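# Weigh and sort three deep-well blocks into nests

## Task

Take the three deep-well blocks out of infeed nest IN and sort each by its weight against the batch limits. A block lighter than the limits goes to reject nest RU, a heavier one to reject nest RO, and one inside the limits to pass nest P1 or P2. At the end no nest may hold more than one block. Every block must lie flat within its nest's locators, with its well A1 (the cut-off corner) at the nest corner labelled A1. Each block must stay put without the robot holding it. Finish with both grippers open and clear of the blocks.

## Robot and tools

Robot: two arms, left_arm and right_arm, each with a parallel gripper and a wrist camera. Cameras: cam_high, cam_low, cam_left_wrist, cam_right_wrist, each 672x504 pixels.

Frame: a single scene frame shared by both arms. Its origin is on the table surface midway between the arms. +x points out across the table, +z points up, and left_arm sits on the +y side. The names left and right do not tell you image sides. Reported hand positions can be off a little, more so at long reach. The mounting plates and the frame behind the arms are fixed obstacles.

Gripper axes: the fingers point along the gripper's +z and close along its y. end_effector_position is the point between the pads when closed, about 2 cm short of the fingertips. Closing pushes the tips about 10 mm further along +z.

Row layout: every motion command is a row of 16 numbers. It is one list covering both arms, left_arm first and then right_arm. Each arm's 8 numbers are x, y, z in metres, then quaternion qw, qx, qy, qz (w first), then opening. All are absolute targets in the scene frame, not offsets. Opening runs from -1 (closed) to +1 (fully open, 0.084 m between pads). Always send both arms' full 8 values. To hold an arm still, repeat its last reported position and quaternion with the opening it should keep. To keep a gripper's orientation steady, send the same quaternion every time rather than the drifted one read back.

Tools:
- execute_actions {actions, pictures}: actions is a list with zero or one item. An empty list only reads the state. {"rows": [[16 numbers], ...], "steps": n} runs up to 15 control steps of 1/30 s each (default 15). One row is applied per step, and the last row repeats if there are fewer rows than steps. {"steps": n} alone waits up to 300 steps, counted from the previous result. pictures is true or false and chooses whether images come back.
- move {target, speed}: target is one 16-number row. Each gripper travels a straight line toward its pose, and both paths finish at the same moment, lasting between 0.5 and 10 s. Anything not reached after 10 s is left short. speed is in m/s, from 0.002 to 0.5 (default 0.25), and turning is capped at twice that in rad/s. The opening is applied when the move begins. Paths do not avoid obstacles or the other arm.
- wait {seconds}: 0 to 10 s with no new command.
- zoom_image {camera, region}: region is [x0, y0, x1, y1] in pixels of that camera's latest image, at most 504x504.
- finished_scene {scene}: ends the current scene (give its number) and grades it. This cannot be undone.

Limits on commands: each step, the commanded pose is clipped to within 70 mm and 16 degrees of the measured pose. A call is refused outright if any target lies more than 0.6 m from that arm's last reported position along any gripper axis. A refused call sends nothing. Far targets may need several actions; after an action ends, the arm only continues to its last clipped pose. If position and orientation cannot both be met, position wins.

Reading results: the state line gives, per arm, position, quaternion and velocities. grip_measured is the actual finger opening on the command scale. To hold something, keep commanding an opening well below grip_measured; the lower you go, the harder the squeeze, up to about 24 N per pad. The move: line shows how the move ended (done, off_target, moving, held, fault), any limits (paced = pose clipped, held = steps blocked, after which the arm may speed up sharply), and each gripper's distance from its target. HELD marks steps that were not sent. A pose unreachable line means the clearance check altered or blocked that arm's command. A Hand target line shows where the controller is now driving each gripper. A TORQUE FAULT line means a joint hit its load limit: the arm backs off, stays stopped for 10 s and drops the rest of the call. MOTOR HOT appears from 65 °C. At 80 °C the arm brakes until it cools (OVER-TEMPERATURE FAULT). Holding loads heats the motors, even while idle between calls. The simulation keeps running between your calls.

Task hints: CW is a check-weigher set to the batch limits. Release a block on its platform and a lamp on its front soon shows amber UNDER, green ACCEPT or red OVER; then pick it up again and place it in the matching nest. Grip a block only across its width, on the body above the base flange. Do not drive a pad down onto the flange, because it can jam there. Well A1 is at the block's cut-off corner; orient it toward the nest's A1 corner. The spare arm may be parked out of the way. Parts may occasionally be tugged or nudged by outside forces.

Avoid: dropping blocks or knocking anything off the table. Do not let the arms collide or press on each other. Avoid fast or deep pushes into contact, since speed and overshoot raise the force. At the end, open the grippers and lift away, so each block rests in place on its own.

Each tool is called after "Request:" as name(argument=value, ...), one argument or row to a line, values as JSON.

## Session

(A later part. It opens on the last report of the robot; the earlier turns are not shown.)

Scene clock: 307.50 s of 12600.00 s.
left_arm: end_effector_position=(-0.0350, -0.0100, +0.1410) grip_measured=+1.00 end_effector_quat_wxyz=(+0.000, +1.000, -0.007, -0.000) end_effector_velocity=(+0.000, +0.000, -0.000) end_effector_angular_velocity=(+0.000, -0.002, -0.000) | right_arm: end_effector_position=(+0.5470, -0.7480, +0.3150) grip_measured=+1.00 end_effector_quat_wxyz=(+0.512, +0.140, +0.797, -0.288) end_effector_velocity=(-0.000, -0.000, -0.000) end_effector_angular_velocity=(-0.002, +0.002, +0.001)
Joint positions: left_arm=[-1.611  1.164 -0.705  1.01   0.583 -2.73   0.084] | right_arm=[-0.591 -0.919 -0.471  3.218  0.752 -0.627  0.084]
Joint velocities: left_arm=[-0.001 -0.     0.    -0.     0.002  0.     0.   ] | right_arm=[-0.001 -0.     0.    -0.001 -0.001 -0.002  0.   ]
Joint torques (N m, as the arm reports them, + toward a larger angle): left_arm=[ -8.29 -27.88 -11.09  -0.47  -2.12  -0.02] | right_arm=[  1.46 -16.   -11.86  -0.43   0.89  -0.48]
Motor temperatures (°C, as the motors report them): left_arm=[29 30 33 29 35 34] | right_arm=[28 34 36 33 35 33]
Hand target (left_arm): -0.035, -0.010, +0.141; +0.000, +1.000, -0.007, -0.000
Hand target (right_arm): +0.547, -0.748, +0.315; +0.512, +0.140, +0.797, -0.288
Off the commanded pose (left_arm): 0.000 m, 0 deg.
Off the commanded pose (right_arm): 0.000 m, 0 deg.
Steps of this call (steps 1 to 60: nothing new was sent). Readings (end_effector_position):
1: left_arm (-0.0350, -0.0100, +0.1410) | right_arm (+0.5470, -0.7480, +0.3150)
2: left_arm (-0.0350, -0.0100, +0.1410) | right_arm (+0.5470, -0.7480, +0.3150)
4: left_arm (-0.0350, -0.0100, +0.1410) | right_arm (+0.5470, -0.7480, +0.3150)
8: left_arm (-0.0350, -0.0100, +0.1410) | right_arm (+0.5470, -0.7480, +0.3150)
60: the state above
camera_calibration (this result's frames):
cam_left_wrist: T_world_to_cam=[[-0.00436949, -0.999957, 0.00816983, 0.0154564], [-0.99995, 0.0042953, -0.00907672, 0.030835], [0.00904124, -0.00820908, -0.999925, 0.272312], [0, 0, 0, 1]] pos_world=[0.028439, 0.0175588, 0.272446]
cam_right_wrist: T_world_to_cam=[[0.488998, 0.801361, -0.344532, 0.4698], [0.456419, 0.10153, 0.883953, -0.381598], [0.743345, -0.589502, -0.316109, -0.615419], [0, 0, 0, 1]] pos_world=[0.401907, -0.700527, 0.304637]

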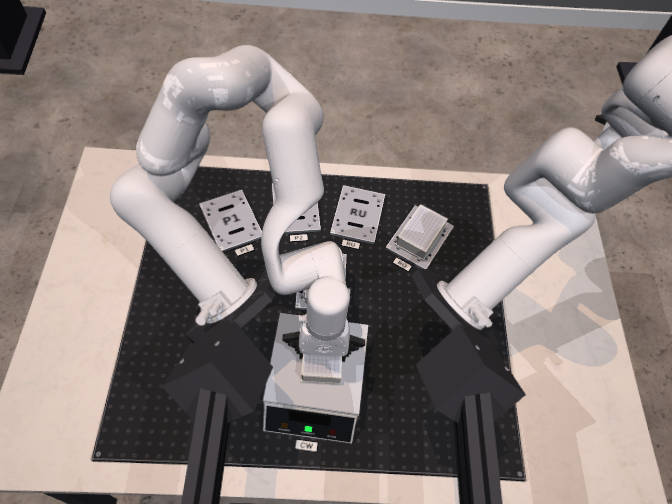

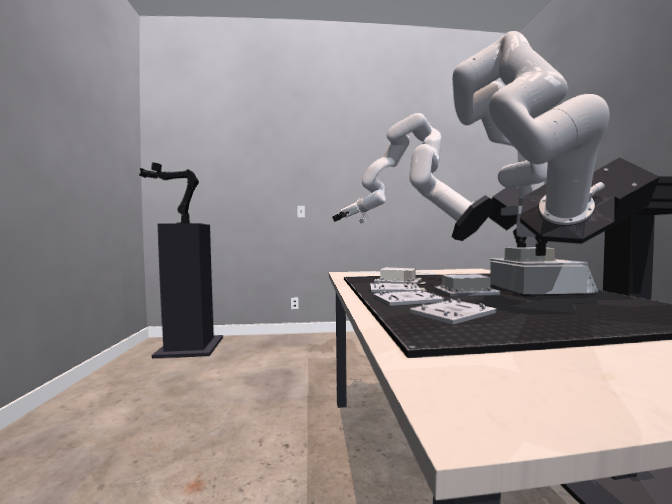

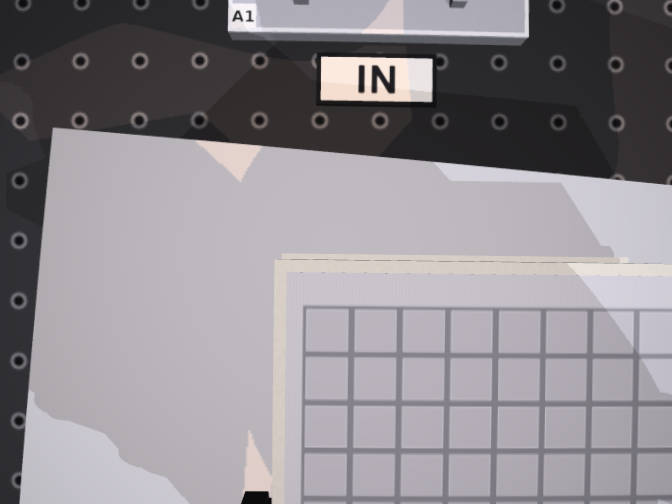

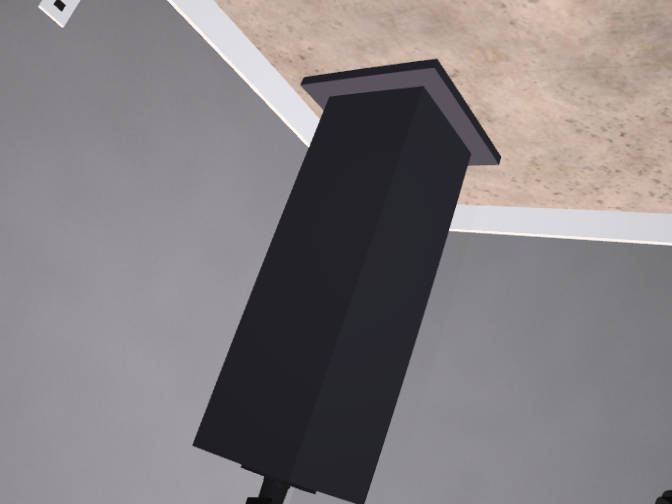

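Request:
move(
  target=[-0.035,-0.01,0.141,0,1,-0.007,0,0.3,0.547,-0.748,0.315,0.512,0.14,0.797,-0.288,1],
)

Request:
move(
  target=[-0.02,-0.01,0.165,0,1,-0.007,0,0.3,0.547,-0.748,0.315,0.512,0.14,0.797,-0.288,1],
  speed=0.05,
)

Request:
move(
  target=[0.33,0.05,0.15,0,0.9971,0.0767,0,0.3,0.547,-0.748,0.315,0.512,0.14,0.797,-0.288,1],
  speed=0.15,
)

Request:
move(
  target=[0.425,0.083,0.093,0,0.9971,0.0767,0,0.3,0.547,-0.748,0.315,0.512,0.14,0.797,-0.288,1],
  speed=0.1,
)

Scene clock: 323.03 s of 12600.00 s.
left_arm: end_effector_position=(-0.0350, -0.0101, +0.1410) grip_measured=+0.96 end_effector_quat_wxyz=(+0.000, +1.000, -0.007, -0.000) end_effector_velocity=(-0.001, -0.000, +0.000) end_effector_angular_velocity=(-0.001, +0.002, -0.001) | right_arm: end_effector_position=(+0.5470, -0.7480, +0.3150) grip_measured=+1.00 end_effector_quat_wxyz=(+0.512, +0.140, +0.797, -0.288) end_effector_velocity=(+0.000, +0.001, -0.000) end_effector_angular_velocity=(+0.002, +0.001, +0.001)
Joint positions: left_arm=[-1.611  1.163 -0.705  1.01   0.583 -2.73   0.083] | right_arm=[-0.591 -0.919 -0.471  3.218  0.752 -0.627  0.084]
Joint velocities: left_arm=[-0.001  0.     0.    -0.    -0.003  0.     0.   ] | right_arm=[ 0.001 -0.    -0.     0.    -0.002 -0.    -0.   ]
Joint torques (N m, as the arm reports them, + toward a larger angle): left_arm=[ -8.57 -27.09 -10.72  -0.37  -1.77   0.  ] | right_arm=[  0.99 -15.52 -12.49  -1.03   0.78  -0.29]
Motor temperatures (°C, as the motors report them): left_arm=[28 30 34 29 35 34] | right_arm=[28 34 36 33 35 33]
Hand target (left_arm): -0.035, -0.010, +0.141; +0.000, +1.000, -0.007, -0.000
Hand target (right_arm): +0.547, -0.748, +0.315; +0.512, +0.140, +0.797, -0.288
Off the commanded pose (left_arm): 0.000 m, 0 deg.
Off the commanded pose (right_arm): 0.000 m, 0 deg.
After step 90, 11.83 s passed at rest.
move: done
camera_calibration (this result's frames):
cam_left_wrist: T_world_to_cam=[[-0.00429496, -0.999956, 0.008343, 0.0153478], [-0.999951, 0.00421977, -0.0090087, 0.0308186], [0.0089731, -0.00838128, -0.999925, 0.272355], [0, 0, 0, 1]] pos_world=[0.0284392, 0.0174998, 0.272484]
cam_right_wrist: T_world_to_cam=[[0.488998, 0.801361, -0.344532, 0.4698], [0.456419, 0.10153, 0.883953, -0.381598], [0.743346, -0.589502, -0.316109, -0.615419], [0, 0, 0, 1]] pos_world=[0.401907, -0.700527, 0.304637]

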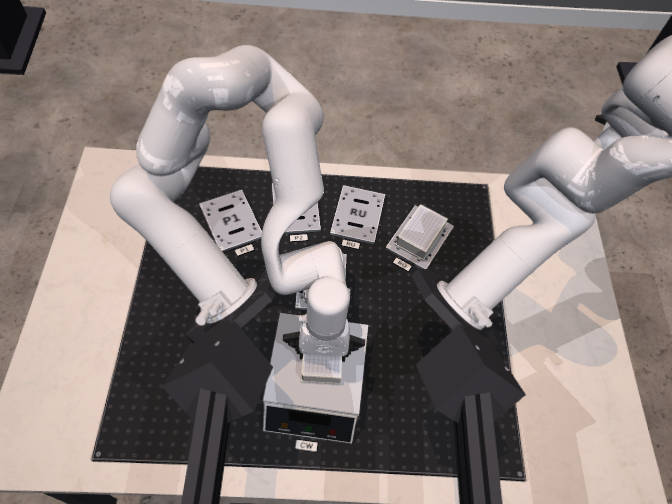

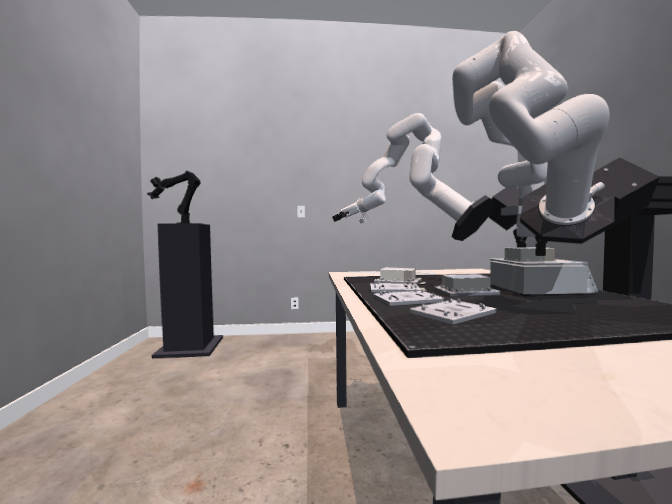

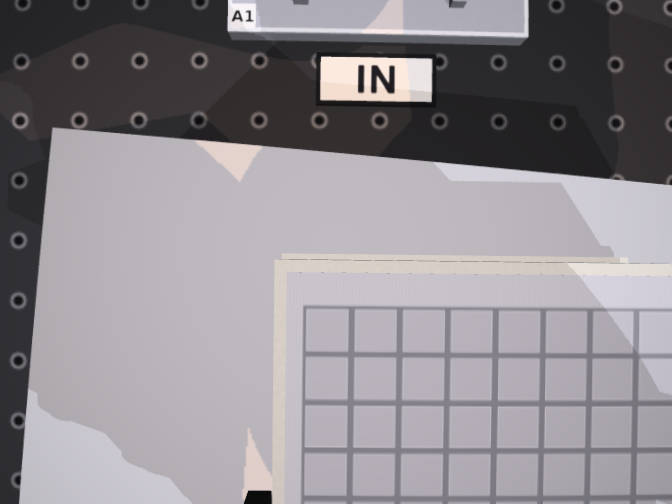

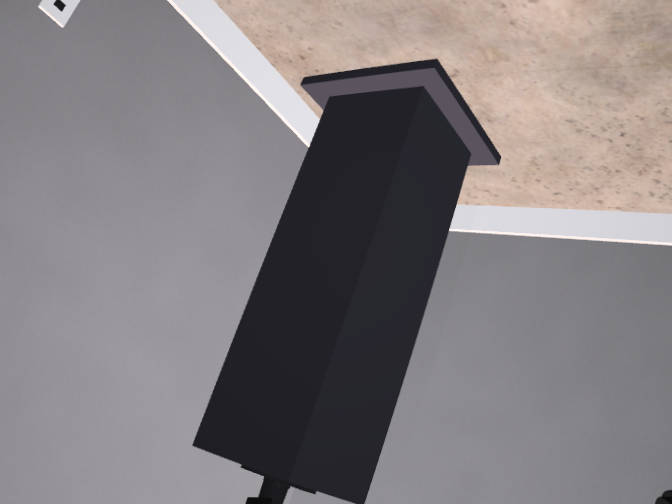

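Scene clock: 324.03 s of 12600.00 s.
left_arm: end_effector_position=(-0.0202, -0.0100, +0.1647) grip_measured=+0.96 end_effector_quat_wxyz=(-0.000, +1.000, -0.007, +0.000) end_effector_velocity=(+0.001, +0.000, +0.002) end_effector_angular_velocity=(+0.001, -0.001, -0.001) | right_arm: end_effector_position=(+0.5470, -0.7480, +0.3150) grip_measured=+1.00 end_effector_quat_wxyz=(+0.512, +0.140, +0.797, -0.288) end_effector_velocity=(-0.000, -0.000, -0.000) end_effector_angular_velocity=(+0.001, +0.001, -0.001)
Joint positions: left_arm=[-1.622  1.061 -0.661  0.926  0.613 -2.639  0.083] | right_arm=[-0.591 -0.919 -0.471  3.218  0.752 -0.627  0.084]
Joint velocities: left_arm=[-0.004 -0.008  0.003 -0.011  0.003  0.01   0.   ] | right_arm=[-0.001 -0.    -0.     0.    -0.001  0.    -0.   ]
Joint torques (N m, as the arm reports them, + toward a larger angle): left_arm=[ -8.87 -27.4  -12.56  -0.44  -2.2    0.01] | right_arm=[  1.69 -15.67 -12.03  -1.09   0.64  -0.06]
Motor temperatures (°C, as the motors report them): left_arm=[28 30 34 29 35 34] | right_arm=[28 34 36 33 35 33]
Hand target (left_arm): -0.020, -0.010, +0.165; -0.000, +1.000, -0.007, +0.000
Hand target (right_arm): +0.547, -0.748, +0.315; +0.512, +0.140, +0.797, -0.288
Off the commanded pose (left_arm): 0.000 m, 0 deg.
Off the commanded pose (right_arm): 0.000 m, 0 deg.
move: done
camera_calibration (this result's frames):
cam_left_wrist: T_world_to_cam=[[-0.00440069, -0.999958, 0.00806664, 0.015384], [-0.999948, 0.00432638, -0.00920603, 0.0459162], [0.00917074, -0.00810673, -0.999925, 0.295913], [0, 0, 0, 1]] pos_world=[0.0432677, 0.0175836, 0.29619]
cam_right_wrist: T_world_to_cam=[[0.488998, 0.801361, -0.344532, 0.4698], [0.456419, 0.101529, 0.883953, -0.381598], [0.743345, -0.589502, -0.316109, -0.615419], [0, 0, 0, 1]] pos_world=[0.401907, -0.700527, 0.304637]

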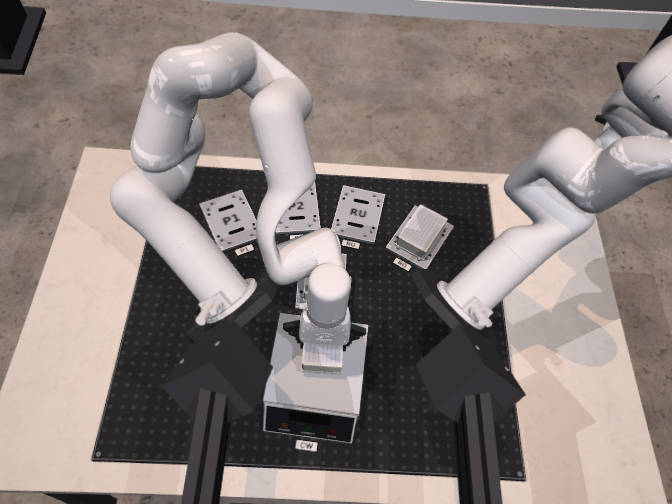

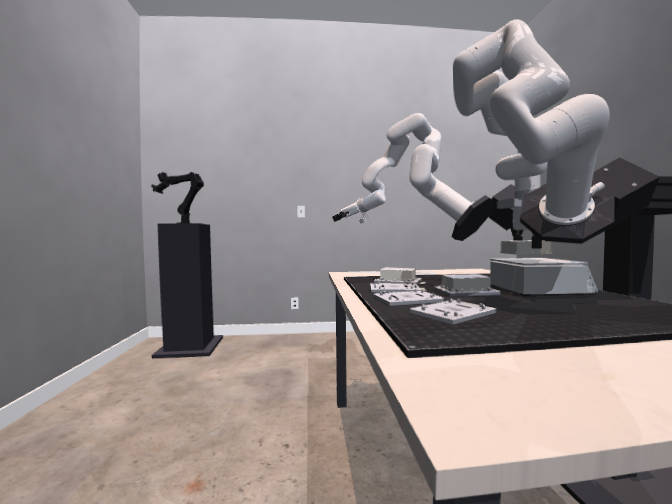

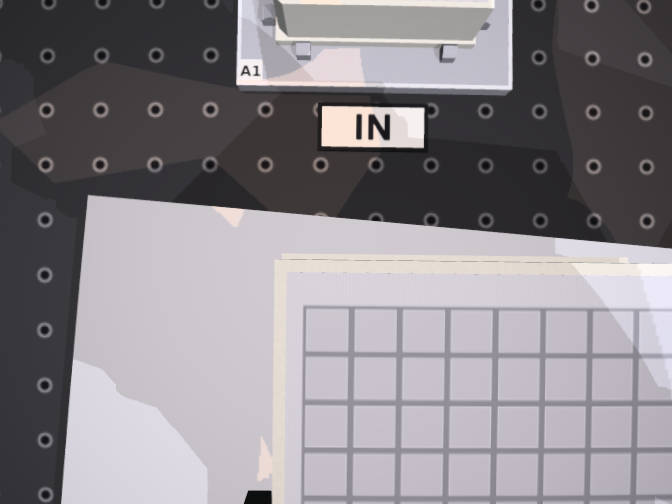

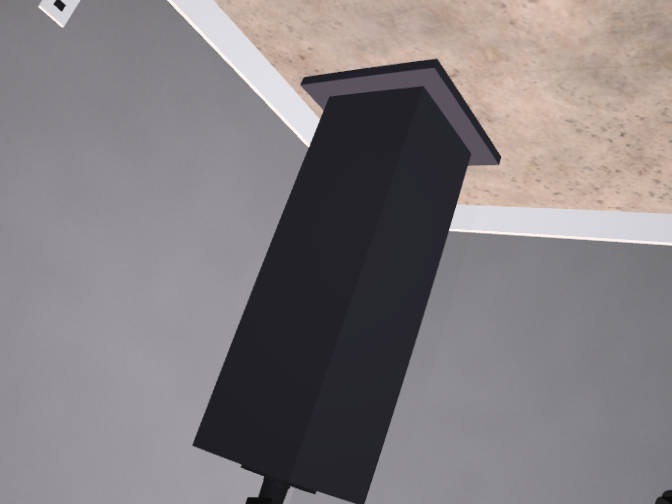

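Scene clock: 326.93 s of 12600.00 s.
left_arm: end_effector_position=(+0.3290, +0.0488, +0.1508) grip_measured=+0.96 end_effector_quat_wxyz=(-0.000, +0.997, +0.076, -0.000) end_effector_velocity=(+0.004, -0.000, -0.000) end_effector_angular_velocity=(-0.002, +0.001, +0.002) | right_arm: end_effector_position=(+0.5470, -0.7480, +0.3150) grip_measured=+1.00 end_effector_quat_wxyz=(+0.512, +0.140, +0.797, -0.288) end_effector_velocity=(-0.000, -0.000, -0.000) end_effector_angular_velocity=(-0.000, -0.000, -0.000)
Joint positions: left_arm=[-0.665  0.306 -0.581  1.369  0.93  -2.052  0.083] | right_arm=[-0.591 -0.919 -0.471  3.218  0.752 -0.627  0.084]
Joint velocities: left_arm=[ 0.005 -0.001 -0.008 -0.002 -0.001  0.009  0.   ] | right_arm=[-0.     0.     0.    -0.     0.001  0.    -0.   ]
Joint torques (N m, as the arm reports them, + toward a larger angle): left_arm=[-14.78 -18.52  -6.91  -0.46  -2.24   0.03] | right_arm=[  2.22 -15.47 -11.9   -0.19   1.09  -0.09]
Motor temperatures (°C, as the motors report them): left_arm=[28 30 34 29 35 34] | right_arm=[28 34 36 33 35 33]
Hand target (left_arm): +0.330, +0.049, +0.151; -0.000, +0.997, +0.077, -0.000
Hand target (right_arm): +0.547, -0.748, +0.315; +0.512, +0.140, +0.797, -0.288
Off the commanded pose (left_arm): 0.002 m, 0 deg.
Off the commanded pose (right_arm): 0.000 m, 0 deg.
move: done
camera_calibration (this result's frames):
cam_left_wrist: T_world_to_cam=[[0.161692, -0.986809, 0.00796607, 0.02052], [-0.986795, -0.161757, -0.00838372, 0.398306], [0.0095617, -0.0065053, -0.999933, 0.279042], [0, 0, 0, 1]] pos_world=[0.387061, 0.0864934, 0.2822]
cam_right_wrist: T_world_to_cam=[[0.488998, 0.801361, -0.344532, 0.4698], [0.456419, 0.10153, 0.883953, -0.381598], [0.743345, -0.589502, -0.316109, -0.615419], [0, 0, 0, 1]] pos_world=[0.401907, -0.700527, 0.304637]

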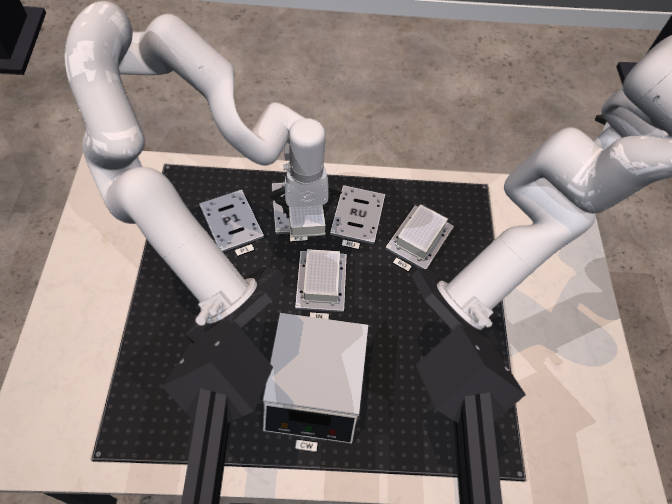

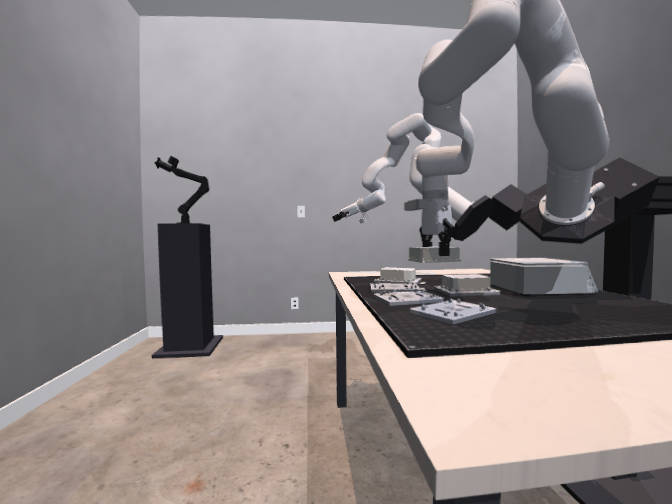

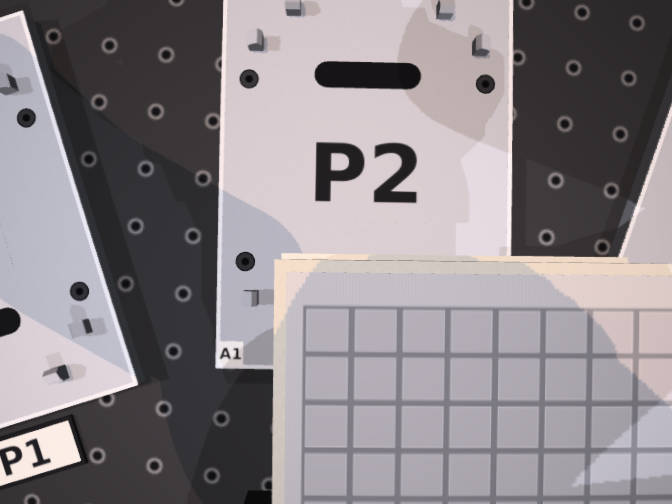

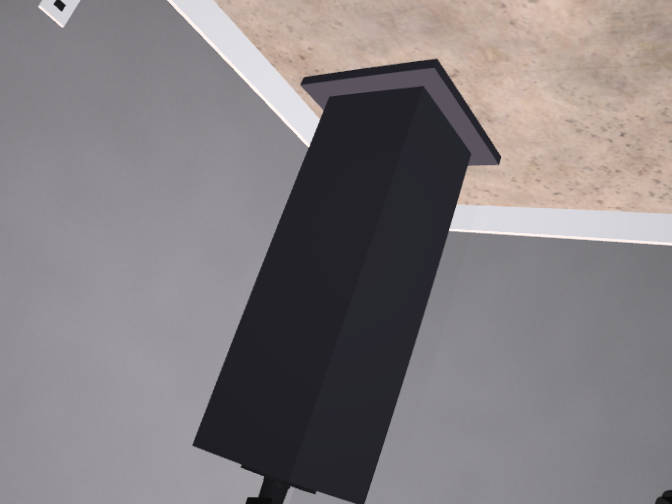

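Scene clock: 328.63 s of 12600.00 s.
left_arm: end_effector_position=(+0.4247, +0.0825, +0.0933) grip_measured=+0.96 end_effector_quat_wxyz=(+0.000, +0.997, +0.077, -0.000) end_effector_velocity=(+0.002, -0.000, -0.001) end_effector_angular_velocity=(-0.001, -0.001, +0.000) | right_arm: end_effector_position=(+0.5470, -0.7480, +0.3150) grip_measured=+1.00 end_effector_quat_wxyz=(+0.512, +0.140, +0.797, -0.288) end_effector_velocity=(+0.000, +0.000, -0.000) end_effector_angular_velocity=(-0.000, -0.000, +0.000)
Joint positions: left_arm=[-0.4    0.331 -0.763  1.485  0.861 -1.838  0.083] | right_arm=[-0.591 -0.919 -0.471  3.218  0.752 -0.627  0.084]
Joint velocities: left_arm=[ 0.003  0.003 -0.007  0.    -0.002  0.004  0.   ] | right_arm=[ 0. -0.  0. -0.  0. -0.  0.]
Joint torques (N m, as the arm reports them, + toward a larger angle): left_arm=[-15.54 -22.6   -5.25  -0.47  -2.17   0.09] | right_arm=[  2.31 -15.17 -11.98  -0.93   0.93  -0.27]
Motor temperatures (°C, as the motors report them): left_arm=[28 30 33 29 35 34] | right_arm=[28 34 36 33 35 33]
Hand target (left_arm): +0.425, +0.083, +0.093; -0.000, +0.997, +0.077, -0.000
Hand target (right_arm): +0.547, -0.748, +0.315; +0.512, +0.140, +0.797, -0.288
Off the commanded pose (left_arm): 0.001 m, 0 deg.
Off the commanded pose (right_arm): 0.000 m, 0 deg.
move: done
camera_calibration (this result's frames):
cam_left_wrist: T_world_to_cam=[[0.162104, -0.98674, 0.00816088, 0.0385358], [-0.986725, -0.162172, -0.00861445, 0.497766], [0.00982369, -0.0066561, -0.99993, 0.220746], [0, 0, 0, 1]] pos_world=[0.482742, 0.120218, 0.224704]
cam_right_wrist: T_world_to_cam=[[0.488998, 0.801361, -0.344532, 0.4698], [0.456419, 0.10153, 0.883953, -0.381598], [0.743345, -0.589502, -0.316109, -0.615419], [0, 0, 0, 1]] pos_world=[0.401907, -0.700527, 0.304637]

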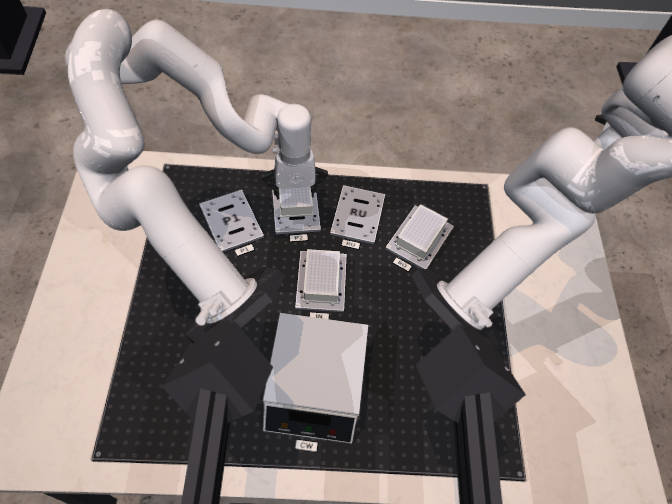

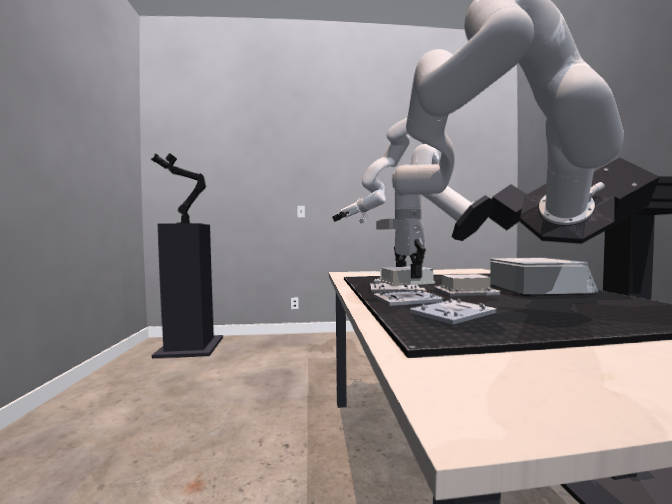

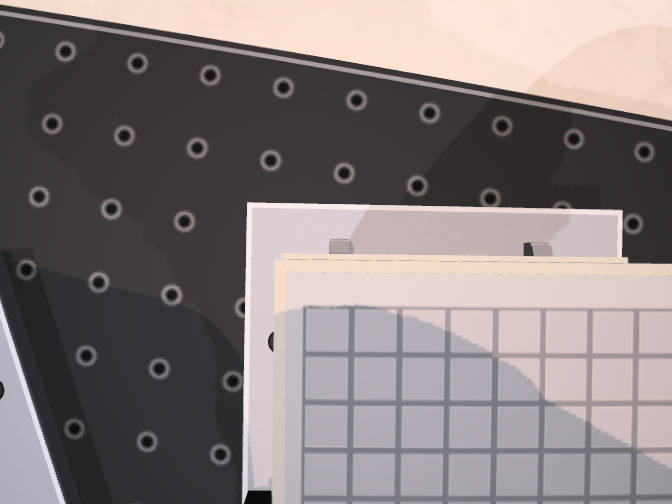

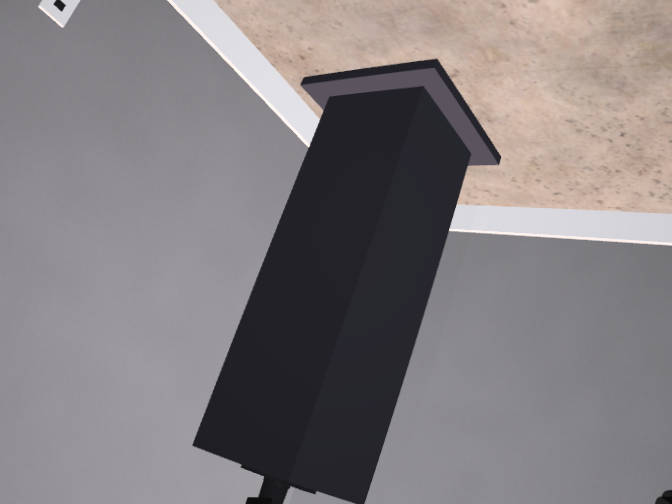

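Request:
move(
  target=[0.4234,0.0803,0.073,0,0.9973,0.0732,0,0.3,0.547,-0.748,0.315,0.512,0.14,0.797,-0.288,1],
  speed=0.03,
)

Scene clock: 336.10 s of 12600.00 s.
left_arm: end_effector_position=(+0.4234, +0.0803, +0.0733) grip_measured=+0.96 end_effector_quat_wxyz=(+0.000, +0.997, +0.073, -0.000) end_effector_velocity=(+0.001, -0.000, -0.002) end_effector_angular_velocity=(+0.000, -0.002, -0.001) | right_arm: end_effector_position=(+0.5470, -0.7480, +0.3150) grip_measured=+1.00 end_effector_quat_wxyz=(+0.512, +0.140, +0.797, -0.288) end_effector_velocity=(-0.000, -0.000, -0.000) end_effector_angular_velocity=(+0.002, +0.000, -0.001)
Joint positions: left_arm=[-0.362  0.385 -0.793  1.541  0.844 -1.864  0.083] | right_arm=[-0.591 -0.919 -0.471  3.218  0.752 -0.627  0.084]
Joint velocities: left_arm=[ 0.003  0.006 -0.005  0.007 -0.001 -0.004 -0.   ] | right_arm=[-0.001 -0.     0.    -0.    -0.001  0.002 -0.   ]
Joint torques (N m, as the arm reports them, + toward a larger angle): left_arm=[-15.97 -22.69  -4.53  -0.55  -2.32   0.09] | right_arm=[  1.51 -15.17 -11.75  -0.8    1.13  -0.34]
Motor temperatures (°C, as the motors report them): left_arm=[29 30 33 29 35 34] | right_arm=[28 34 36 33 35 33]
Hand target (left_arm): +0.423, +0.080, +0.073; +0.000, +0.997, +0.073, -0.000
Hand target (right_arm): +0.547, -0.748, +0.315; +0.512, +0.140, +0.797, -0.288
Off the commanded pose (left_arm): 0.000 m, 0 deg.
Off the commanded pose (right_arm): 0.000 m, 0 deg.
After step 90, 3.43 s passed at rest.
move: done
camera_calibration (this result's frames):
cam_left_wrist: T_world_to_cam=[[0.155613, -0.987783, 0.00831637, 0.0395606], [-0.987765, -0.155686, -0.00900921, 0.495923], [0.0101939, -0.00681267, -0.999925, 0.200597], [0, 0, 0, 1]] pos_world=[0.481655, 0.117652, 0.204721]
cam_right_wrist: T_world_to_cam=[[0.488998, 0.801361, -0.344532, 0.4698], [0.456419, 0.10153, 0.883953, -0.381598], [0.743345, -0.589502, -0.316109, -0.615419], [0, 0, 0, 1]] pos_world=[0.401907, -0.700527, 0.304637]

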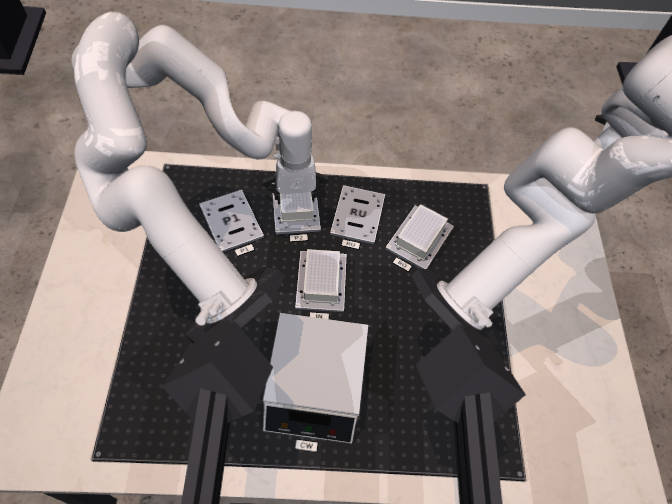

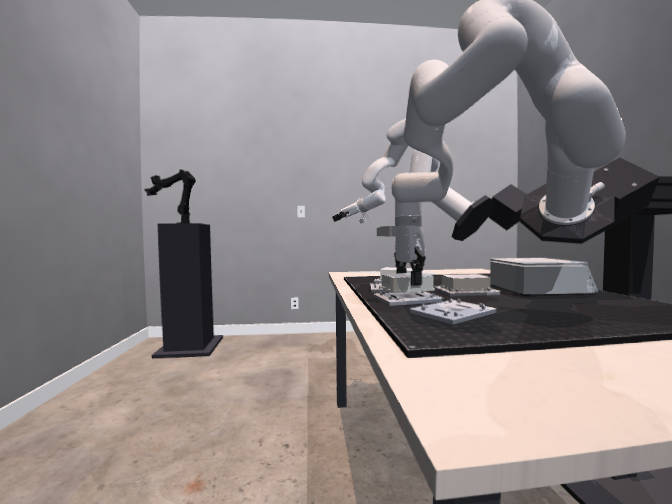

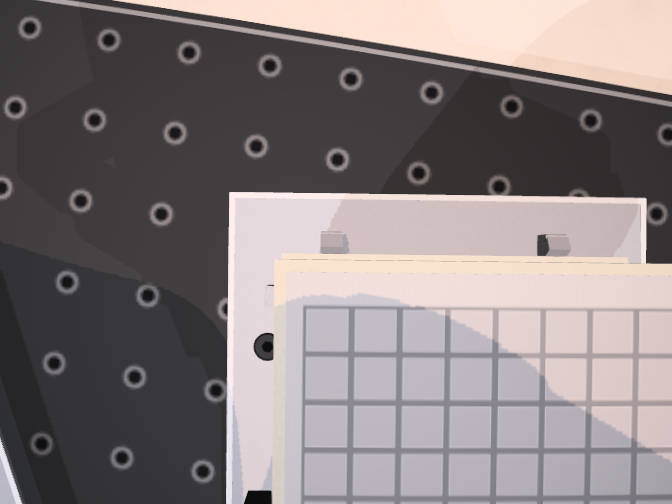

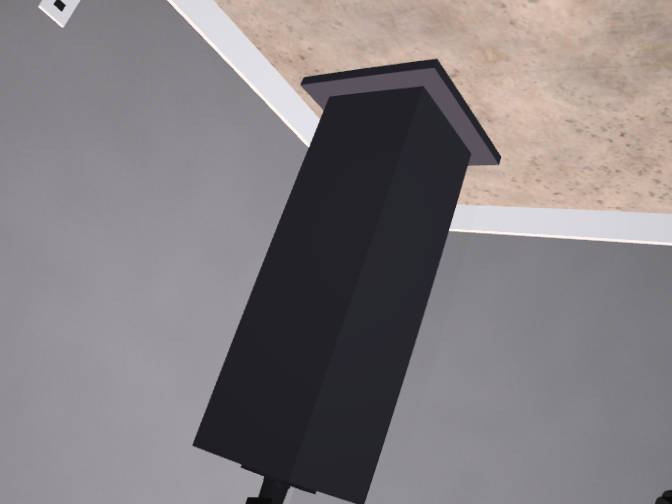

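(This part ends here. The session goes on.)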